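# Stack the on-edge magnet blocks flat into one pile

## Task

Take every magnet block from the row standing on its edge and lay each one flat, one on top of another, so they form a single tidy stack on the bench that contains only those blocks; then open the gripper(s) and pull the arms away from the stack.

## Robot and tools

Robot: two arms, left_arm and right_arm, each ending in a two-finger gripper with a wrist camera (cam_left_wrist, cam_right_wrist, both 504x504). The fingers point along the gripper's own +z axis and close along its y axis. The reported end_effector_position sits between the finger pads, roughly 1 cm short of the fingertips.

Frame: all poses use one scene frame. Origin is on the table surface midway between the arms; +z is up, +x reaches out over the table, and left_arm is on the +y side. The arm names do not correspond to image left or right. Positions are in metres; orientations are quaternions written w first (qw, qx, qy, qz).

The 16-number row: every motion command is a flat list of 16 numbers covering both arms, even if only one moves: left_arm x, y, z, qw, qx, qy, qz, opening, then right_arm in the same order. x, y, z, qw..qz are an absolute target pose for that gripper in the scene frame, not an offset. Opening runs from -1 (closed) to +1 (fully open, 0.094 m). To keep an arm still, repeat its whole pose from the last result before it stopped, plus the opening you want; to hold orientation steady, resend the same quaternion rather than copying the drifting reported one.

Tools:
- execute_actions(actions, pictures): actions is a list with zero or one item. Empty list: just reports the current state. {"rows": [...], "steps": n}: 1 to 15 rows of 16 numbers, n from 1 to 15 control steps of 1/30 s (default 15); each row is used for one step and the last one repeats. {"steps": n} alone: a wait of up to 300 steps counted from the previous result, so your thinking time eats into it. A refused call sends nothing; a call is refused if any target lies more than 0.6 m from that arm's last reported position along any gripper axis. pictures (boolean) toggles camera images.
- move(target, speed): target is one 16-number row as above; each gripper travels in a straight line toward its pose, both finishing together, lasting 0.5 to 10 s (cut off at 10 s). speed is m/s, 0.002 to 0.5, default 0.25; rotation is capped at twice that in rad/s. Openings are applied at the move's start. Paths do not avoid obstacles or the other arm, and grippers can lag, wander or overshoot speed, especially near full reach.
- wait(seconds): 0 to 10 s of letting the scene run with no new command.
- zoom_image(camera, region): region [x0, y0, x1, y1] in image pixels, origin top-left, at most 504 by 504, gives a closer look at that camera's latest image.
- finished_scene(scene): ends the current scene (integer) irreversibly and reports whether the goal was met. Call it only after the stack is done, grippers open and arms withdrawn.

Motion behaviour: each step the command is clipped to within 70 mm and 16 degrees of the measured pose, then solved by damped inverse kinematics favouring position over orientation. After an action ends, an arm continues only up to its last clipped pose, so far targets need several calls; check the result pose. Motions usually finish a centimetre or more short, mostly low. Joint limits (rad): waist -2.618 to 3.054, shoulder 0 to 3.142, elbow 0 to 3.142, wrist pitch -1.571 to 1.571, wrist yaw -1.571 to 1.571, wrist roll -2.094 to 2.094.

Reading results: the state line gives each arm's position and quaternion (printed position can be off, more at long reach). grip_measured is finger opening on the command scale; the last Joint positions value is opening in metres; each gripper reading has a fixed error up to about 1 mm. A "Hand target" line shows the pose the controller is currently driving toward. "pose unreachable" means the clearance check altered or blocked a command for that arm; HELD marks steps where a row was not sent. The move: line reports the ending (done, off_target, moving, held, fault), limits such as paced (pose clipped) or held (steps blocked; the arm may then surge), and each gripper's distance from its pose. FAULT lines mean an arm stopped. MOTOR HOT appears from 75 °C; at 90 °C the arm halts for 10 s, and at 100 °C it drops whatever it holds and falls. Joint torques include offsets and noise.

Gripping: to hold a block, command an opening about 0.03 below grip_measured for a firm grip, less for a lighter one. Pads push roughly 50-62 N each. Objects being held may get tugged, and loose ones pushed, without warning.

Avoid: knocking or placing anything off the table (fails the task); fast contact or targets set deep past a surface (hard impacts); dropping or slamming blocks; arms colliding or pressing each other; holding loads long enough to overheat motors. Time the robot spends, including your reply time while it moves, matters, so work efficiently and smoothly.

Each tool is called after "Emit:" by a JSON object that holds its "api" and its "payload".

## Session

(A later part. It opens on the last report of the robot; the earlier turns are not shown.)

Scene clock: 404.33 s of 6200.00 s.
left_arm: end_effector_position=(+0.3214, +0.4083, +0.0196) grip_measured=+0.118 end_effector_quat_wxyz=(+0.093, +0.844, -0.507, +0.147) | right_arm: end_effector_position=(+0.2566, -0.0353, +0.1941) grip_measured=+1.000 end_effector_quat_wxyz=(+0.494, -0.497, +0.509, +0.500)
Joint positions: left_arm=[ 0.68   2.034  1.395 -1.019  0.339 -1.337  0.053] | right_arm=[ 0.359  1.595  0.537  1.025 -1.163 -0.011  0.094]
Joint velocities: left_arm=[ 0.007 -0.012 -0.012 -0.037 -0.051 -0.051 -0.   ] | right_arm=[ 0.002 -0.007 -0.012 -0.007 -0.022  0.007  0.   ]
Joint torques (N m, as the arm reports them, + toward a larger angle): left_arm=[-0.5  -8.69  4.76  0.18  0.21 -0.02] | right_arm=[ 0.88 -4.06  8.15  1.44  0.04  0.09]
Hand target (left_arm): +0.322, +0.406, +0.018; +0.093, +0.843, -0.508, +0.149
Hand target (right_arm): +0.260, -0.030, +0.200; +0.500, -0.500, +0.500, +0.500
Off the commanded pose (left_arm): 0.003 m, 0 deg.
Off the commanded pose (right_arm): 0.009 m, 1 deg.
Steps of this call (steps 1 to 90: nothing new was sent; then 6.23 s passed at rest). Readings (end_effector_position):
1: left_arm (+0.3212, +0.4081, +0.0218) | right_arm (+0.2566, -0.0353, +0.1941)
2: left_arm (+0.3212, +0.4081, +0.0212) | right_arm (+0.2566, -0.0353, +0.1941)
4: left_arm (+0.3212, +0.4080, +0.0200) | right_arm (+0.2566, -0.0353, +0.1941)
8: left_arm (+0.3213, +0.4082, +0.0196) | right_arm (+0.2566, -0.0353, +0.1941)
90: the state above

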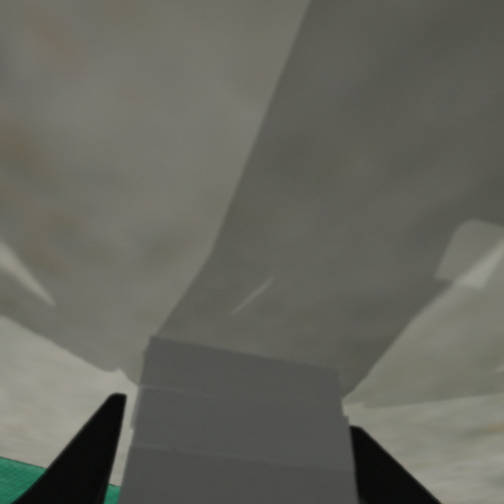

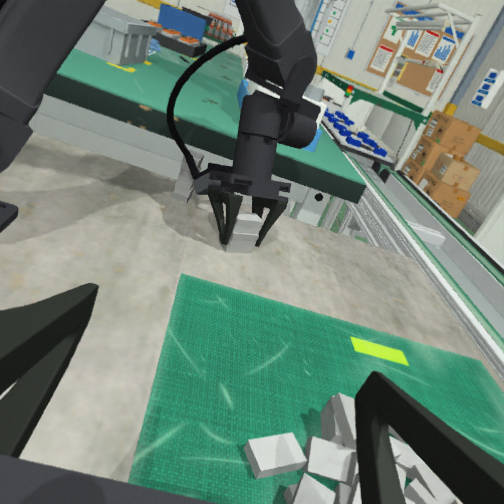

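Emit:
{"api": "execute_actions", "payload": {"actions": [{"rows": [[0.322,0.407,0.02,0.093,0.843,-0.508,0.149,0.08,0.26,-0.03,0.20,0.5,-0.5,0.5,0.5,1],[0.322,0.407,0.02,0.093,0.843,-0.508,0.149,0.05,0.26,-0.03,0.20,0.5,-0.5,0.5,0.5,1],[0.322,0.407,0.02,0.093,0.843,-0.508,0.149,0.02,0.26,-0.03,0.20,0.5,-0.5,0.5,0.5,1],[0.322,0.407,0.02,0.093,0.843,-0.508,0.149,0.0,0.26,-0.03,0.20,0.5,-0.5,0.5,0.5,1],[0.322,0.407,0.02,0.093,0.843,-0.508,0.149,-0.02,0.26,-0.03,0.20,0.5,-0.5,0.5,0.5,1],[0.322,0.407,0.02,0.093,0.843,-0.508,0.149,-0.04,0.26,-0.03,0.20,0.5,-0.5,0.5,0.5,1],[0.322,0.407,0.02,0.093,0.843,-0.508,0.149,-0.055,0.26,-0.03,0.20,0.5,-0.5,0.5,0.5,1],[0.322,0.407,0.02,0.093,0.843,-0.508,0.149,-0.07,0.26,-0.03,0.20,0.5,-0.5,0.5,0.5,1],[0.322,0.407,0.02,0.093,0.843,-0.508,0.149,-0.08,0.26,-0.03,0.20,0.5,-0.5,0.5,0.5,1],[0.322,0.407,0.02,0.093,0.843,-0.508,0.149,-0.09,0.26,-0.03,0.20,0.5,-0.5,0.5,0.5,1],[0.322,0.407,0.02,0.093,0.843,-0.508,0.149,-0.10,0.26,-0.03,0.20,0.5,-0.5,0.5,0.5,1],[0.322,0.407,0.02,0.093,0.843,-0.508,0.149,-0.11,0.26,-0.03,0.20,0.5,-0.5,0.5,0.5,1],[0.322,0.407,0.02,0.093,0.843,-0.508,0.149,-0.12,0.26,-0.03,0.20,0.5,-0.5,0.5,0.5,1]], "steps": 15}]}}

Scene clock: 412.13 s of 6200.00 s.
left_arm: end_effector_position=(+0.3206, +0.4076, +0.0197) grip_measured=-0.100 end_effector_quat_wxyz=(+0.095, +0.844, -0.506, +0.146) | right_arm: end_effector_position=(+0.2566, -0.0353, +0.1941) grip_measured=+1.000 end_effector_quat_wxyz=(+0.494, -0.497, +0.509, +0.500)
Joint positions: left_arm=[ 0.68   2.034  1.395 -1.024  0.339 -1.337  0.042] | right_arm=[ 0.359  1.595  0.537  1.025 -1.163 -0.011  0.094]
Joint velocities: left_arm=[-0.007  0.012  0.012 -0.007 -0.022  0.022 -0.001] | right_arm=[ 0.002  0.002  0.007  0.007 -0.037 -0.007  0.   ]
Joint torques (N m, as the arm reports them, + toward a larger angle): left_arm=[-0.36 -8.71  5.21  0.14  0.19 -0.02] | right_arm=[ 0.81 -4.1   8.15  1.43  0.04  0.11]
Hand target (left_arm): +0.322, +0.407, +0.020; +0.093, +0.843, -0.508, +0.149
Hand target (right_arm): +0.260, -0.030, +0.200; +0.500, -0.500, +0.500, +0.500
Off the commanded pose (left_arm): 0.002 m, 0 deg.
Off the commanded pose (right_arm): 0.009 m, 1 deg.
Steps of this call (steps 1 to 90: nothing new was sent; then 4.30 s passed at rest; steps 91 to 105: all 15 steps of this action). Readings (end_effector_position):
91: left_arm (+0.3214, +0.4083, +0.0196) | right_arm (+0.2566, -0.0353, +0.1941)
92: left_arm (+0.3214, +0.4083, +0.0196) | right_arm (+0.2566, -0.0353, +0.1941)
94: left_arm (+0.3213, +0.4082, +0.0196) | right_arm (+0.2566, -0.0353, +0.1941)
98: left_arm (+0.3207, +0.4076, +0.0197) | right_arm (+0.2566, -0.0353, +0.1941)
105: the state above

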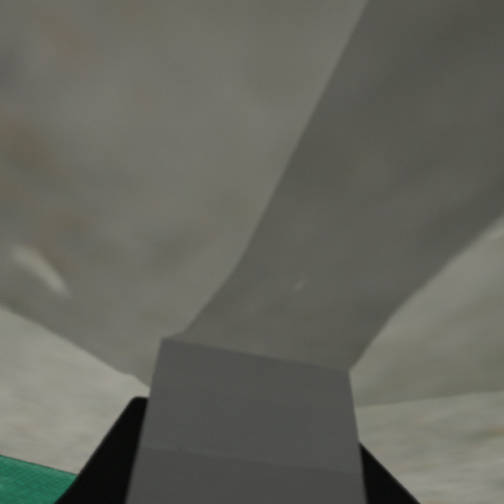

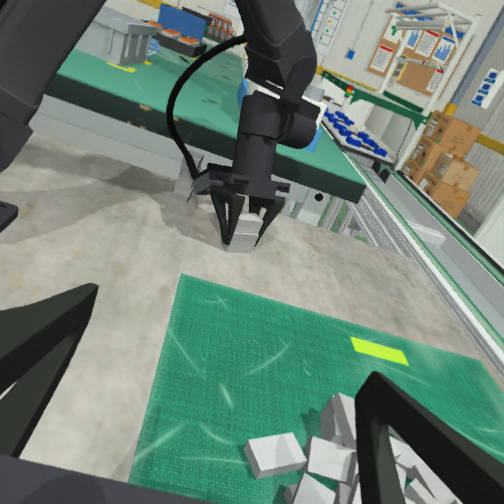

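Aligned contact (−0.100). Reopen gradually.

Emit:
{"api": "execute_actions", "payload": {"actions": [{"rows": [[0.3206,0.4076,0.021,0.095,0.844,-0.506,0.146,-0.11,0.26,-0.03,0.20,0.5,-0.5,0.5,0.5,1],[0.3206,0.4076,0.021,0.095,0.844,-0.506,0.146,-0.10,0.26,-0.03,0.20,0.5,-0.5,0.5,0.5,1],[0.3206,0.4076,0.021,0.095,0.844,-0.506,0.146,-0.09,0.26,-0.03,0.20,0.5,-0.5,0.5,0.5,1],[0.3206,0.4076,0.021,0.095,0.844,-0.506,0.146,-0.075,0.26,-0.03,0.20,0.5,-0.5,0.5,0.5,1],[0.3206,0.4076,0.021,0.095,0.844,-0.506,0.146,-0.05,0.26,-0.03,0.20,0.5,-0.5,0.5,0.5,1],[0.3206,0.4076,0.021,0.095,0.844,-0.506,0.146,-0.02,0.26,-0.03,0.20,0.5,-0.5,0.5,0.5,1],[0.3206,0.4076,0.021,0.095,0.844,-0.506,0.146,0.03,0.26,-0.03,0.20,0.5,-0.5,0.5,0.5,1],[0.3206,0.4076,0.021,0.095,0.844,-0.506,0.146,0.1,0.26,-0.03,0.20,0.5,-0.5,0.5,0.5,1],[0.3206,0.4076,0.021,0.095,0.844,-0.506,0.146,0.2,0.26,-0.03,0.20,0.5,-0.5,0.5,0.5,1],[0.3206,0.4076,0.021,0.095,0.844,-0.506,0.146,0.3,0.26,-0.03,0.20,0.5,-0.5,0.5,0.5,1],[0.3206,0.4076,0.021,0.095,0.844,-0.506,0.146,0.4,0.26,-0.03,0.20,0.5,-0.5,0.5,0.5,1]], "steps": 15}], "pictures": false}}

Emit:
{"api": "move", "payload": {"target": [0.3205,0.408,0.14,0.093,0.843,-0.508,0.149,0.45,0.26,-0.03,0.20,0.5,-0.5,0.5,0.5,1], "speed": 0.12}}

Scene clock: 418.70 s of 6200.00 s.
left_arm: end_effector_position=(+0.3206, +0.4076, +0.0197) grip_measured=+0.398 end_effector_quat_wxyz=(+0.095, +0.844, -0.506, +0.146) | right_arm: end_effector_position=(+0.2566, -0.0353, +0.1941) grip_measured=+1.000 end_effector_quat_wxyz=(+0.494, -0.497, +0.509, +0.500)
Joint positions: left_arm=[ 0.68   2.034  1.395 -1.024  0.339 -1.337  0.066] | right_arm=[ 0.359  1.595  0.537  1.025 -1.163 -0.011  0.094]
Joint velocities: left_arm=[ 0.002 -0.007  0.002 -0.037  0.007  0.066 -0.001] | right_arm=[-0.007 -0.007 -0.002 -0.007  0.051 -0.022  0.   ]
Joint torques (N m, as the arm reports them, + toward a larger angle): left_arm=[-0.04 -8.67  5.64  0.06  0.17 -0.04] | right_arm=[ 0.91 -4.06  8.13  1.44  0.03  0.11]
Hand target (left_arm): +0.321, +0.408, +0.021; +0.095, +0.845, -0.506, +0.146
Hand target (right_arm): +0.260, -0.030, +0.200; +0.500, -0.500, +0.500, +0.500
Off the commanded pose (left_arm): 0.001 m, 0 deg.
Off the commanded pose (right_arm): 0.009 m, 1 deg.
Steps of this call (steps 1 to 90: nothing new was sent; then 3.07 s passed at rest; steps 91 to 105: all 15 steps of this action). Readings (end_effector_position):
91: left_arm (+0.3206, +0.4076, +0.0197) | right_arm (+0.2566, -0.0353, +0.1941)
92: left_arm (+0.3206, +0.4076, +0.0197) | right_arm (+0.2566, -0.0353, +0.1941)
94: left_arm (+0.3206, +0.4076, +0.0197) | right_arm (+0.2566, -0.0353, +0.1941)
98: left_arm (+0.3206, +0.4076, +0.0197) | right_arm (+0.2566, -0.0353, +0.1941)
105: the state above

Scene clock: 420.53 s of 6200.00 s.
left_arm: end_effector_position=(+0.3193, +0.4064, +0.1232) grip_measured=+0.448 end_effector_quat_wxyz=(+0.110, +0.845, -0.504, +0.141) | right_arm: end_effector_position=(+0.2566, -0.0353, +0.1941) grip_measured=+1.000 end_effector_quat_wxyz=(+0.494, -0.497, +0.509, +0.500)
Joint positions: left_arm=[ 0.68   1.977  1.731 -1.45   0.339 -1.336  0.068] | right_arm=[ 0.359  1.595  0.537  1.025 -1.163 -0.011  0.094]
Joint velocities: left_arm=[ 0.002  0.007  0.007  0.007  0.066  0.022 -0.   ] | right_arm=[ 0.012  0.012 -0.002 -0.051 -0.066 -0.022  0.   ]
Joint torques (N m, as the arm reports them, + toward a larger angle): left_arm=[  0.24 -10.85   8.1   -0.13   0.22   0.02] | right_arm=[ 0.9  -4.08  8.16  1.42  0.02  0.11]
Hand target (left_arm): +0.320, +0.408, +0.140; +0.093, +0.843, -0.508, +0.149
Hand target (right_arm): +0.260, -0.030, +0.200; +0.500, -0.500, +0.500, +0.500
Off the commanded pose (left_arm): 0.017 m, 2 deg.
Off the commanded pose (right_arm): 0.009 m, 1 deg.
move: off_target (left_arm)

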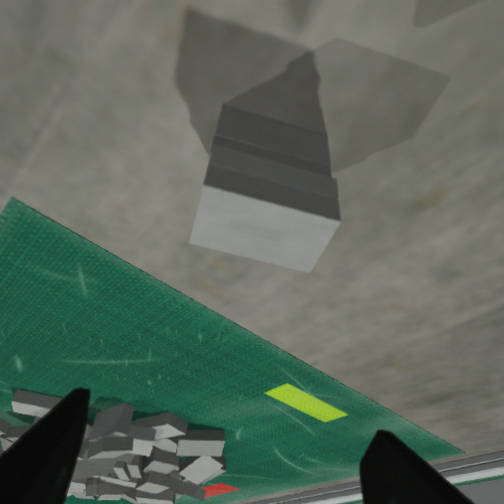

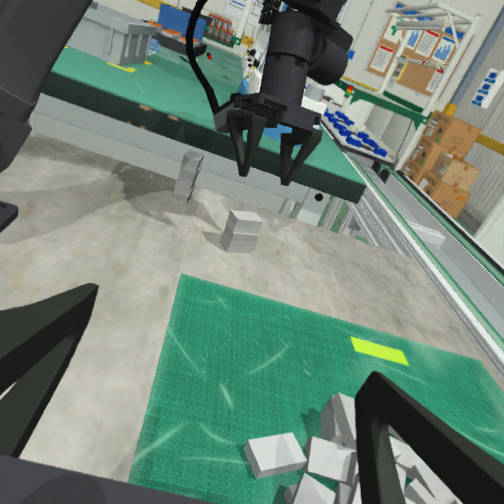

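Emit:
{"api": "move", "payload": {"target": [0.3235,0.4115,0.155,0,-0.2208,0.9753,0,0.5,0.26,-0.03,0.20,0.5,-0.5,0.5,0.5,1], "speed": 0.25}}

Scene clock: 429.13 s of 6200.00 s.
left_arm: end_effector_position=(+0.3199, +0.4115, +0.1446) grip_measured=+0.498 end_effector_quat_wxyz=(-0.021, -0.232, +0.973, -0.012) | right_arm: end_effector_position=(+0.2566, -0.0353, +0.1941) grip_measured=+1.000 end_effector_quat_wxyz=(+0.494, -0.497, +0.509, +0.500)
Joint positions: left_arm=[ 0.526  1.942  1.813 -1.489  0.009  0.088  0.07 ] | right_arm=[ 0.359  1.595  0.537  1.025 -1.163 -0.011  0.094]
Joint velocities: left_arm=[ 0.002 -0.012 -0.012 -0.007 -0.022 -0.007 -0.001] | right_arm=[-0.007  0.012  0.002  0.007 -0.022 -0.037  0.   ]
Joint torques (N m, as the arm reports them, + toward a larger angle): left_arm=[ -1.08 -11.07   5.52   0.32  -0.11   0.06] | right_arm=[ 0.85 -4.05  8.27  1.42  0.04  0.12]
Hand target (left_arm): +0.323, +0.412, +0.156; +0.002, -0.222, +0.975, +0.002
Hand target (right_arm): +0.260, -0.030, +0.200; +0.500, -0.500, +0.500, +0.500
Off the commanded pose (left_arm): 0.011 m, 3 deg.
Off the commanded pose (right_arm): 0.009 m, 1 deg.
After step 90, 1.73 s passed at rest.
move: off_target (left_arm)

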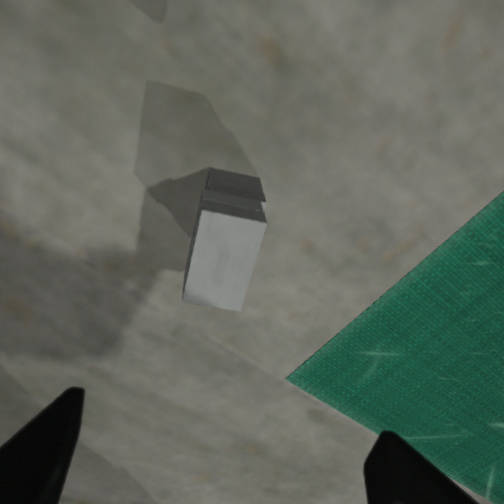

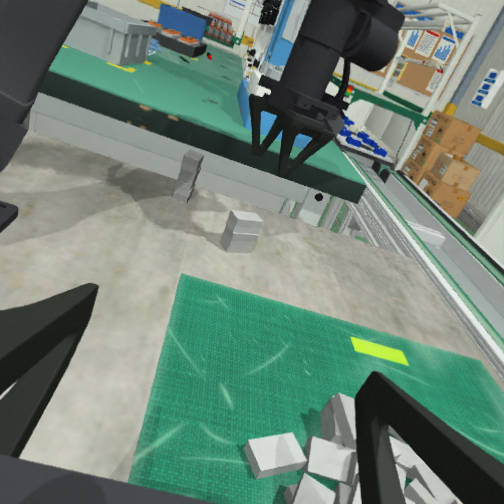

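Emit:
{"api": "move", "payload": {"target": [0.3235,0.4125,0.082,0,-0.2208,0.9753,0,0.5,0.26,-0.03,0.20,0.5,-0.5,0.5,0.5,1], "speed": 0.1}}

Scene clock: 446.53 s of 6200.00 s.
left_arm: end_effector_position=(+0.3185, +0.4106, +0.0735) grip_measured=+0.498 end_effector_quat_wxyz=(-0.020, -0.228, +0.973, -0.012) | right_arm: end_effector_position=(+0.2566, -0.0353, +0.1941) grip_measured=+1.000 end_effector_quat_wxyz=(+0.494, -0.497, +0.509, +0.500)
Joint positions: left_arm=[ 0.526  1.942  1.531 -1.205  0.009  0.095  0.07 ] | right_arm=[ 0.359  1.595  0.537  1.025 -1.163 -0.011  0.094]
Joint velocities: left_arm=[ 0.022 -0.027  0.012 -0.022 -0.007 -0.066 -0.001] | right_arm=[ 0.007 -0.002 -0.017  0.022  0.037 -0.051  0.   ]
Joint torques (N m, as the arm reports them, + toward a larger angle): left_arm=[ -0.73 -10.45   5.68   0.35  -0.1    0.02] | right_arm=[ 0.89 -4.07  8.19  1.43  0.03  0.1 ]
Hand target (left_arm): +0.324, +0.412, +0.082; -0.000, -0.221, +0.975, -0.000
Hand target (right_arm): +0.260, -0.030, +0.200; +0.500, -0.500, +0.500, +0.500
Off the commanded pose (left_arm): 0.010 m, 3 deg.
Off the commanded pose (right_arm): 0.009 m, 1 deg.
After step 90, 13.17 s passed at rest.
move: off_target (left_arm)

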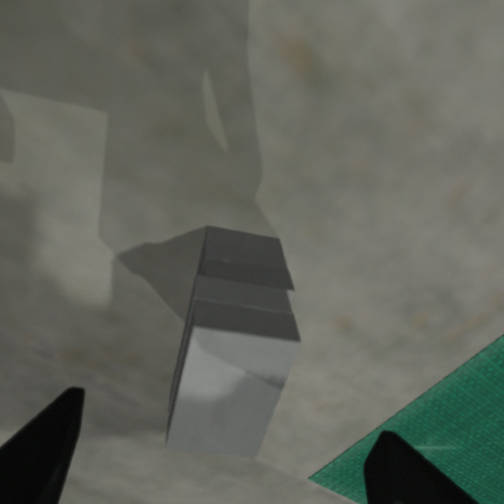

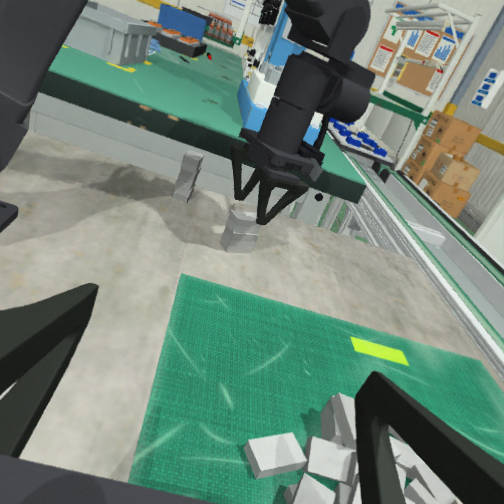

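Emit:
{"api": "move", "payload": {"target": [0.3235,0.413,0.027,0,-0.2208,0.9753,0,0.5,0.26,-0.03,0.20,0.5,-0.5,0.5,0.5,1], "speed": 0.07}}

Scene clock: 452.93 s of 6200.00 s.
left_arm: end_effector_position=(+0.3191, +0.4110, +0.0259) grip_measured=+0.498 end_effector_quat_wxyz=(-0.009, -0.227, +0.974, -0.008) | right_arm: end_effector_position=(+0.2566, -0.0353, +0.1941) grip_measured=+1.000 end_effector_quat_wxyz=(+0.494, -0.497, +0.509, +0.500)
Joint positions: left_arm=[ 0.526  1.971  1.377 -0.999  0.009  0.097  0.07 ] | right_arm=[ 0.359  1.595  0.537  1.025 -1.163 -0.011  0.094]
Joint velocities: left_arm=[ 0.002 -0.007 -0.012  0.022 -0.037 -0.051  0.   ] | right_arm=[-0.007 -0.012  0.002 -0.022 -0.051  0.095  0.   ]
Joint torques (N m, as the arm reports them, + toward a larger angle): left_arm=[-0.7  -8.54  5.5   0.41 -0.07  0.04] | right_arm=[ 0.78 -4.02  8.15  1.41  0.04  0.11]
Hand target (left_arm): +0.324, +0.413, +0.027; -0.000, -0.221, +0.975, -0.000
Hand target (right_arm): +0.260, -0.030, +0.200; +0.500, -0.500, +0.500, +0.500
Off the commanded pose (left_arm): 0.005 m, 2 deg.
Off the commanded pose (right_arm): 0.009 m, 1 deg.
After step 90, 2.20 s passed at rest.
move: done

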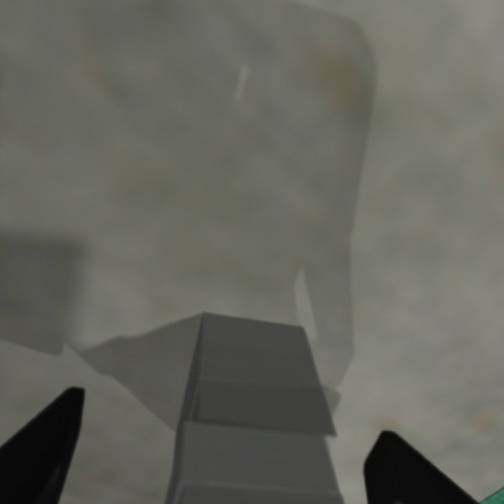

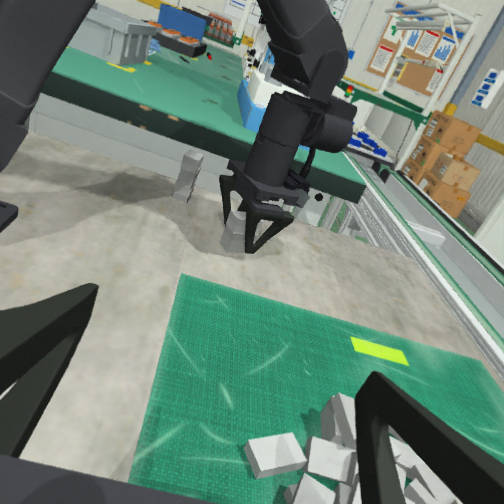

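Emit:
{"api": "execute_actions", "payload": {"actions": [{"rows": [[0.3225,0.4125,0.021,0,-0.2208,0.9753,0,0.44,0.26,-0.03,0.20,0.5,-0.5,0.5,0.5,1],[0.3225,0.4125,0.020,0,-0.2208,0.9753,0,0.38,0.26,-0.03,0.20,0.5,-0.5,0.5,0.5,1],[0.3225,0.4125,0.019,0,-0.2208,0.9753,0,0.32,0.26,-0.03,0.20,0.5,-0.5,0.5,0.5,1],[0.3225,0.4125,0.019,0,-0.2208,0.9753,0,0.26,0.26,-0.03,0.20,0.5,-0.5,0.5,0.5,1],[0.3225,0.4125,0.019,0,-0.2208,0.9753,0,0.20,0.26,-0.03,0.20,0.5,-0.5,0.5,0.5,1],[0.3225,0.4125,0.019,0,-0.2208,0.9753,0,0.14,0.26,-0.03,0.20,0.5,-0.5,0.5,0.5,1],[0.3225,0.4125,0.019,0,-0.2208,0.9753,0,0.08,0.26,-0.03,0.20,0.5,-0.5,0.5,0.5,1],[0.3225,0.4125,0.019,0,-0.2208,0.9753,0,0.02,0.26,-0.03,0.20,0.5,-0.5,0.5,0.5,1],[0.3225,0.4125,0.019,0,-0.2208,0.9753,0,-0.04,0.26,-0.03,0.20,0.5,-0.5,0.5,0.5,1],[0.3225,0.4125,0.019,0,-0.2208,0.9753,0,-0.10,0.26,-0.03,0.20,0.5,-0.5,0.5,0.5,1],[0.3225,0.4125,0.019,0,-0.2208,0.9753,0,-0.15,0.26,-0.03,0.20,0.5,-0.5,0.5,0.5,1],[0.3225,0.4125,0.019,0,-0.2208,0.9753,0,-0.20,0.26,-0.03,0.20,0.5,-0.5,0.5,0.5,1],[0.3225,0.4125,0.019,0,-0.2208,0.9753,0,-0.25,0.26,-0.03,0.20,0.5,-0.5,0.5,0.5,1]], "steps": 15}]}}

Scene clock: 462.77 s of 6200.00 s.
left_arm: end_effector_position=(+0.3187, +0.4107, +0.0202) grip_measured=-0.247 end_effector_quat_wxyz=(-0.006, -0.227, +0.974, -0.007) | right_arm: end_effector_position=(+0.2566, -0.0353, +0.1941) grip_measured=+1.000 end_effector_quat_wxyz=(+0.494, -0.497, +0.509, +0.500)
Joint positions: left_arm=[ 0.526  1.971  1.353 -0.969  0.009  0.098  0.035] | right_arm=[ 0.359  1.595  0.537  1.025 -1.163 -0.011  0.094]
Joint velocities: left_arm=[-0.007 -0.022 -0.012  0.007  0.007  0.007 -0.003] | right_arm=[ 0.012  0.002  0.002  0.037  0.007 -0.051  0.   ]
Joint torques (N m, as the arm reports them, + toward a larger angle): left_arm=[-0.61 -8.03  5.43  0.39 -0.09  0.04] | right_arm=[ 0.86 -4.07  8.2   1.4   0.05  0.12]
Hand target (left_arm): +0.323, +0.412, +0.019; +0.000, -0.221, +0.975, -0.000
Hand target (right_arm): +0.260, -0.030, +0.200; +0.500, -0.500, +0.500, +0.500
Off the commanded pose (left_arm): 0.004 m, 1 deg.
Off the commanded pose (right_arm): 0.009 m, 1 deg.
Steps of this call (steps 1 to 90: nothing new was sent; then 6.33 s passed at rest; steps 91 to 105: all 15 steps of this action). Readings (end_effector_position):
91: left_arm (+0.3196, +0.4113, +0.0252) | right_arm (+0.2566, -0.0353, +0.1941)
92: left_arm (+0.3196, +0.4113, +0.0242) | right_arm (+0.2566, -0.0353, +0.1941)
94: left_arm (+0.3183, +0.4105, +0.0218) | right_arm (+0.2566, -0.0353, +0.1941)
98: left_arm (+0.3172, +0.4098, +0.0202) | right_arm (+0.2566, -0.0353, +0.1941)
105: the state above

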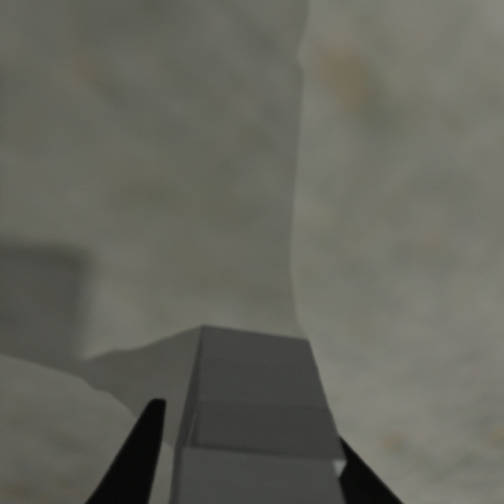

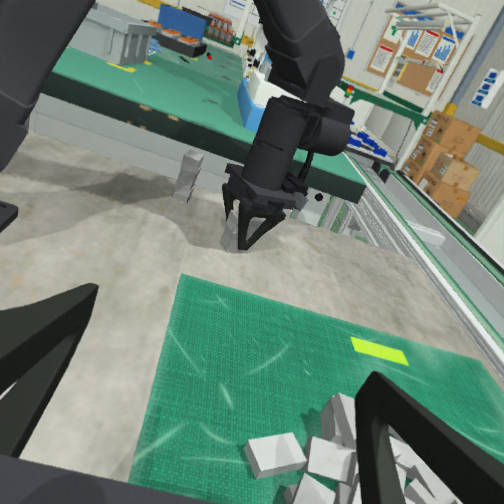

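Emit:
{"api": "execute_actions", "payload": {"actions": [{"rows": [[0.322,0.4115,0.020,0,-0.2208,0.9753,0,-0.28,0.26,-0.03,0.20,0.5,-0.5,0.5,0.5,1],[0.322,0.4115,0.020,0,-0.2208,0.9753,0,-0.31,0.26,-0.03,0.20,0.5,-0.5,0.5,0.5,1],[0.322,0.4115,0.020,0,-0.2208,0.9753,0,-0.33,0.26,-0.03,0.20,0.5,-0.5,0.5,0.5,1],[0.322,0.4115,0.020,0,-0.2208,0.9753,0,-0.35,0.26,-0.03,0.20,0.5,-0.5,0.5,0.5,1],[0.322,0.4115,0.020,0,-0.2208,0.9753,0,-0.37,0.26,-0.03,0.20,0.5,-0.5,0.5,0.5,1],[0.322,0.4115,0.020,0,-0.2208,0.9753,0,-0.39,0.26,-0.03,0.20,0.5,-0.5,0.5,0.5,1],[0.322,0.4115,0.020,0,-0.2208,0.9753,0,-0.41,0.26,-0.03,0.20,0.5,-0.5,0.5,0.5,1],[0.322,0.4115,0.020,0,-0.2208,0.9753,0,-0.425,0.26,-0.03,0.20,0.5,-0.5,0.5,0.5,1],[0.322,0.4115,0.020,0,-0.2208,0.9753,0,-0.44,0.26,-0.03,0.20,0.5,-0.5,0.5,0.5,1],[0.322,0.4115,0.020,0,-0.2208,0.9753,0,-0.455,0.26,-0.03,0.20,0.5,-0.5,0.5,0.5,1],[0.322,0.4115,0.020,0,-0.2208,0.9753,0,-0.47,0.26,-0.03,0.20,0.5,-0.5,0.5,0.5,1],[0.322,0.4115,0.020,0,-0.2208,0.9753,0,-0.48,0.26,-0.03,0.20,0.5,-0.5,0.5,0.5,1],[0.322,0.4115,0.020,0,-0.2208,0.9753,0,-0.49,0.26,-0.03,0.20,0.5,-0.5,0.5,0.5,1],[0.322,0.4115,0.020,0,-0.2208,0.9753,0,-0.50,0.26,-0.03,0.20,0.5,-0.5,0.5,0.5,1]], "steps": 15}]}}

Scene clock: 476.53 s of 6200.00 s.
left_arm: end_effector_position=(+0.3190, +0.4109, +0.0202) grip_measured=-0.473 end_effector_quat_wxyz=(-0.005, -0.227, +0.974, -0.007) | right_arm: end_effector_position=(+0.2566, -0.0353, +0.1941) grip_measured=+1.000 end_effector_quat_wxyz=(+0.494, -0.497, +0.509, +0.500)
Joint positions: left_arm=[ 0.526  1.971  1.353 -0.967  0.009  0.098  0.025] | right_arm=[ 0.359  1.595  0.537  1.025 -1.163 -0.011  0.094]
Joint velocities: left_arm=[-0.012 -0.022  0.007  0.022 -0.022 -0.007  0.001] | right_arm=[-0.002 -0.017  0.007 -0.022  0.022 -0.007  0.   ]
Joint torques (N m, as the arm reports them, + toward a larger angle): left_arm=[-0.81 -8.41  5.25  0.36 -0.09  0.05] | right_arm=[ 0.88 -4.13  8.14  1.41  0.03  0.11]
Hand target (left_arm): +0.322, +0.412, +0.020; +0.000, -0.221, +0.975, +0.000
Hand target (right_arm): +0.260, -0.030, +0.200; +0.500, -0.500, +0.500, +0.500
Off the commanded pose (left_arm): 0.003 m, 1 deg.
Off the commanded pose (right_arm): 0.009 m, 1 deg.
Steps of this call (steps 1 to 90: nothing new was sent; then 10.27 s passed at rest; steps 91 to 105: all 15 steps of this action). Readings (end_effector_position):
91: left_arm (+0.3190, +0.4109, +0.0202) | right_arm (+0.2566, -0.0353, +0.1941)
92: left_arm (+0.3190, +0.4109, +0.0202) | right_arm (+0.2566, -0.0353, +0.1941)
94: left_arm (+0.3190, +0.4109, +0.0202) | right_arm (+0.2566, -0.0353, +0.1941)
98: left_arm (+0.3190, +0.4109, +0.0202) | right_arm (+0.2566, -0.0353, +0.1941)
105: the state above

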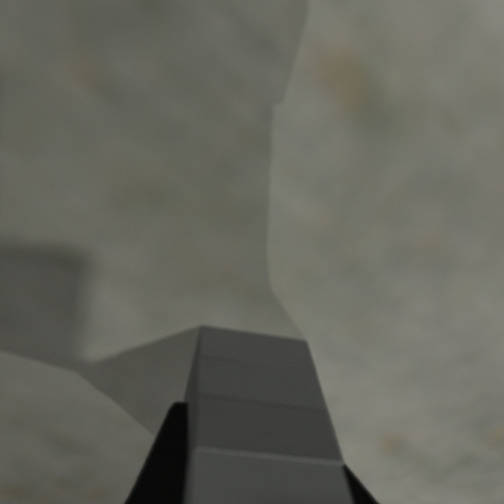

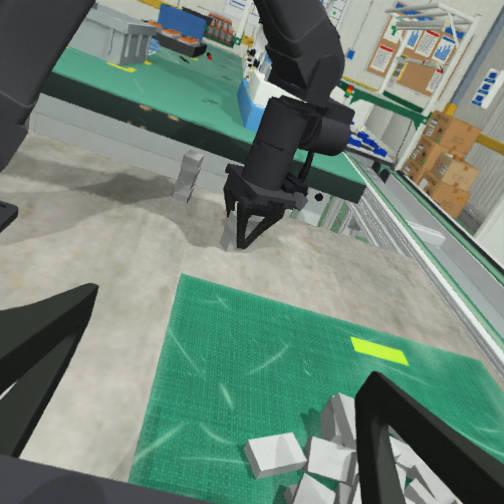

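Aligned (−0.473). Reopen gradually.

Emit:
{"api": "execute_actions", "payload": {"actions": [{"rows": [[0.3195,0.411,0.021,-0.003,-0.226,0.974,-0.004,-0.485,0.26,-0.03,0.20,0.5,-0.5,0.5,0.5,1],[0.3195,0.411,0.021,-0.003,-0.226,0.974,-0.004,-0.475,0.26,-0.03,0.20,0.5,-0.5,0.5,0.5,1],[0.3195,0.411,0.021,-0.003,-0.226,0.974,-0.004,-0.465,0.26,-0.03,0.20,0.5,-0.5,0.5,0.5,1],[0.3195,0.411,0.021,-0.003,-0.226,0.974,-0.004,-0.45,0.26,-0.03,0.20,0.5,-0.5,0.5,0.5,1],[0.3195,0.411,0.021,-0.003,-0.226,0.974,-0.004,-0.42,0.26,-0.03,0.20,0.5,-0.5,0.5,0.5,1],[0.3195,0.411,0.021,-0.003,-0.226,0.974,-0.004,-0.38,0.26,-0.03,0.20,0.5,-0.5,0.5,0.5,1],[0.3195,0.411,0.021,-0.003,-0.226,0.974,-0.004,-0.32,0.26,-0.03,0.20,0.5,-0.5,0.5,0.5,1],[0.3195,0.411,0.021,-0.003,-0.226,0.974,-0.004,-0.24,0.26,-0.03,0.20,0.5,-0.5,0.5,0.5,1],[0.3195,0.411,0.021,-0.003,-0.226,0.974,-0.004,-0.14,0.26,-0.03,0.20,0.5,-0.5,0.5,0.5,1],[0.3195,0.411,0.021,-0.003,-0.226,0.974,-0.004,-0.02,0.26,-0.03,0.20,0.5,-0.5,0.5,0.5,1],[0.3195,0.411,0.021,-0.003,-0.226,0.974,-0.004,0.1,0.26,-0.03,0.20,0.5,-0.5,0.5,0.5,1],[0.3195,0.411,0.021,-0.003,-0.226,0.974,-0.004,0.2,0.26,-0.03,0.20,0.5,-0.5,0.5,0.5,1],[0.3195,0.411,0.021,-0.003,-0.226,0.974,-0.004,0.3,0.26,-0.03,0.20,0.5,-0.5,0.5,0.5,1]], "steps": 15}], "pictures": false}}

Emit:
{"api": "move", "payload": {"target": [0.3205,0.4115,0.16,0,-0.2208,0.9753,0,0.3,0.26,-0.03,0.20,0.5,-0.5,0.5,0.5,1], "speed": 0.12}}

Scene clock: 491.13 s of 6200.00 s.
left_arm: end_effector_position=(+0.3190, +0.4109, +0.0202) grip_measured=+0.295 end_effector_quat_wxyz=(-0.005, -0.227, +0.974, -0.007) | right_arm: end_effector_position=(+0.2566, -0.0353, +0.1941) grip_measured=+1.000 end_effector_quat_wxyz=(+0.494, -0.497, +0.509, +0.500)
Joint positions: left_arm=[ 0.526  1.971  1.353 -0.967  0.009  0.098  0.061] | right_arm=[ 0.359  1.595  0.537  1.025 -1.163 -0.011  0.094]
Joint velocities: left_arm=[-0.012 -0.002 -0.002  0.022  0.022 -0.007  0.005] | right_arm=[ 0.002 -0.017 -0.017  0.022  0.037 -0.022  0.   ]
Joint torques (N m, as the arm reports them, + toward a larger angle): left_arm=[-0.29 -8.71  5.3   0.25 -0.03 -0.06] | right_arm=[ 0.91 -4.06  8.1   1.41  0.04  0.13]
Hand target (left_arm): +0.320, +0.411, +0.021; -0.003, -0.226, +0.974, -0.004
Hand target (right_arm): +0.260, -0.030, +0.200; +0.500, -0.500, +0.500, +0.500
Off the commanded pose (left_arm): 0.001 m, 0 deg.
Off the commanded pose (right_arm): 0.009 m, 1 deg.
Steps of this call (steps 1 to 90: nothing new was sent; then 11.10 s passed at rest; steps 91 to 105: all 15 steps of this action). Readings (end_effector_position):
91: left_arm (+0.3190, +0.4109, +0.0202) | right_arm (+0.2566, -0.0353, +0.1941)
92: left_arm (+0.3190, +0.4109, +0.0202) | right_arm (+0.2566, -0.0353, +0.1941)
94: left_arm (+0.3190, +0.4109, +0.0202) | right_arm (+0.2566, -0.0353, +0.1941)
98: left_arm (+0.3190, +0.4109, +0.0202) | right_arm (+0.2566, -0.0353, +0.1941)
105: the state above

Scene clock: 493.17 s of 6200.00 s.
left_arm: end_effector_position=(+0.3172, +0.4097, +0.1458) grip_measured=+0.298 end_effector_quat_wxyz=(-0.018, -0.227, +0.974, -0.011) | right_arm: end_effector_position=(+0.2566, -0.0353, +0.1941) grip_measured=+1.000 end_effector_quat_wxyz=(+0.494, -0.497, +0.509, +0.500)
Joint positions: left_arm=[ 0.526  1.923  1.792 -1.481  0.009  0.098  0.061] | right_arm=[ 0.359  1.595  0.537  1.025 -1.163 -0.011  0.094]
Joint velocities: left_arm=[-0.007 -0.002 -0.022 -0.022 -0.007  0.007  0.001] | right_arm=[-0.012  0.012 -0.012 -0.022  0.051  0.066  0.   ]
Joint torques (N m, as the arm reports them, + toward a larger angle): left_arm=[-0.56 -9.82  8.26  0.07 -0.07  0.04] | right_arm=[ 0.87 -4.04  8.1   1.43  0.03  0.12]
Hand target (left_arm): +0.320, +0.411, +0.160; +0.000, -0.221, +0.975, -0.000
Hand target (right_arm): +0.260, -0.030, +0.200; +0.500, -0.500, +0.500, +0.500
Off the commanded pose (left_arm): 0.015 m, 3 deg.
Off the commanded pose (right_arm): 0.009 m, 1 deg.
move: off_target (left_arm)

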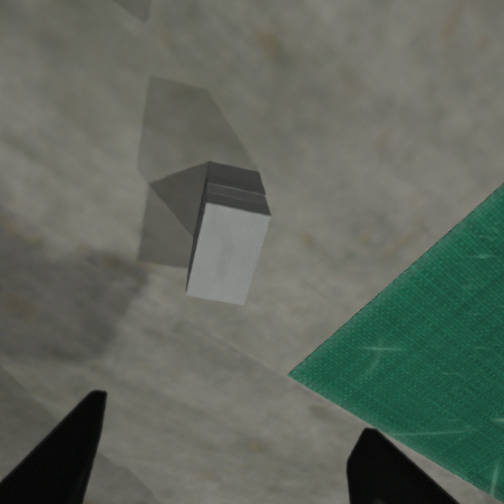

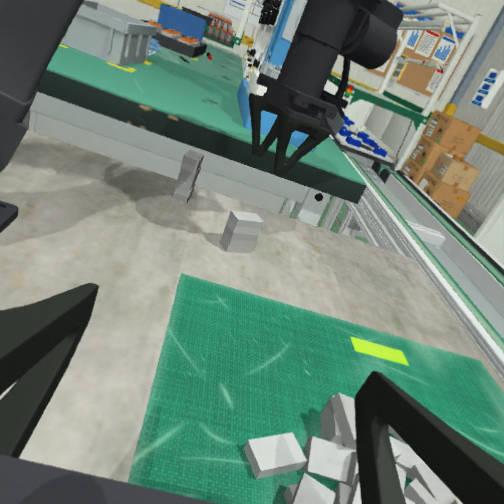

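The stack looks neat. Retreating.

Emit:
{"api": "move", "payload": {"target": [0.26,0.30,0.18,-0.008,-0.223,0.975,0,0.4,0.26,-0.03,0.20,0.5,-0.5,0.5,0.5,1], "speed": 0.25}}

Emit:
{"api": "zoom_image", "payload": {"camera": "cam_right_wrist", "region": [190,170,300,270]}}

Scene clock: 496.67 s of 6200.00 s.
left_arm: end_effector_position=(+0.2638, +0.3011, +0.1773) grip_measured=+0.398 end_effector_quat_wxyz=(-0.011, -0.223, +0.975, -0.005) | right_arm: end_effector_position=(+0.2566, -0.0353, +0.1941) grip_measured=+1.000 end_effector_quat_wxyz=(+0.494, -0.497, +0.509, +0.500)
Joint positions: left_arm=[ 0.273  1.549  1.481 -1.526  0.008 -0.147  0.066] | right_arm=[ 0.359  1.595  0.537  1.025 -1.163 -0.011  0.094]
Joint velocities: left_arm=[-0.037 -0.032 -0.002  0.007 -0.007 -0.022 -0.001] | right_arm=[-0.007 -0.002  0.012  0.007 -0.007 -0.037  0.   ]
Joint torques (N m, as the arm reports them, + toward a larger angle): left_arm=[-0.92 -6.26  5.48  0.14 -0.12 -0.06] | right_arm=[ 0.89 -4.05  8.12  1.43  0.05  0.1 ]
Hand target (left_arm): +0.261, +0.300, +0.181; -0.007, -0.223, +0.975, +0.002
Hand target (right_arm): +0.260, -0.030, +0.200; +0.500, -0.500, +0.500, +0.500
Off the commanded pose (left_arm): 0.005 m, 1 deg.
Off the commanded pose (right_arm): 0.009 m, 1 deg.
move: done

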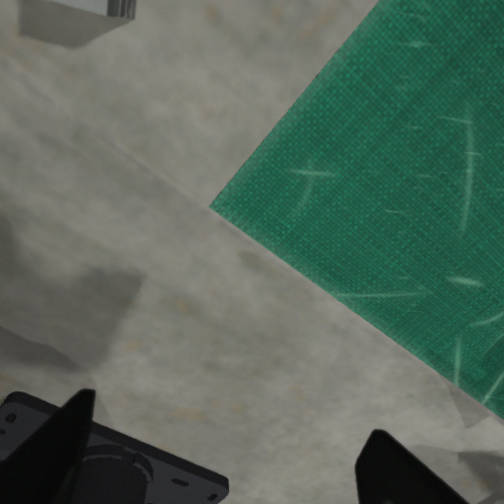

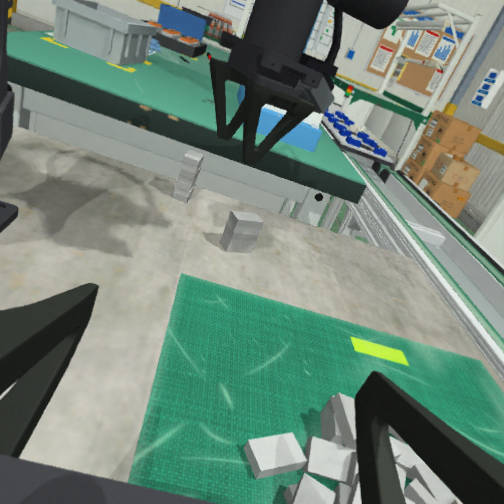

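Region (190, 170, 300, 270) of cam_right_wrist's 504x504 image, scaled by 4.582, with more detail than that image has; it fills the top 458 rows of this view, and the rest is white.

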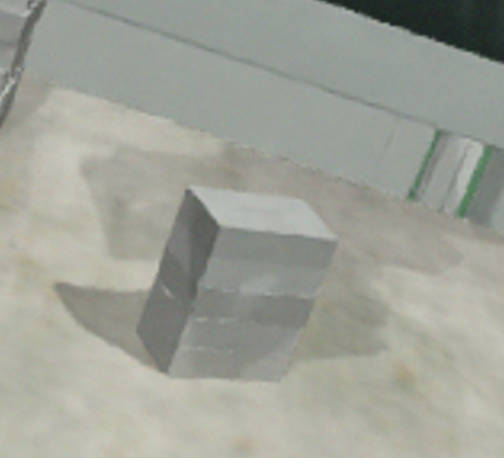

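The five blocks form one neat stack, and the arm has been moved clear.

Emit:
{"api": "finished_scene", "payload": {"scene": 2}}

The scene is finished: the task was done.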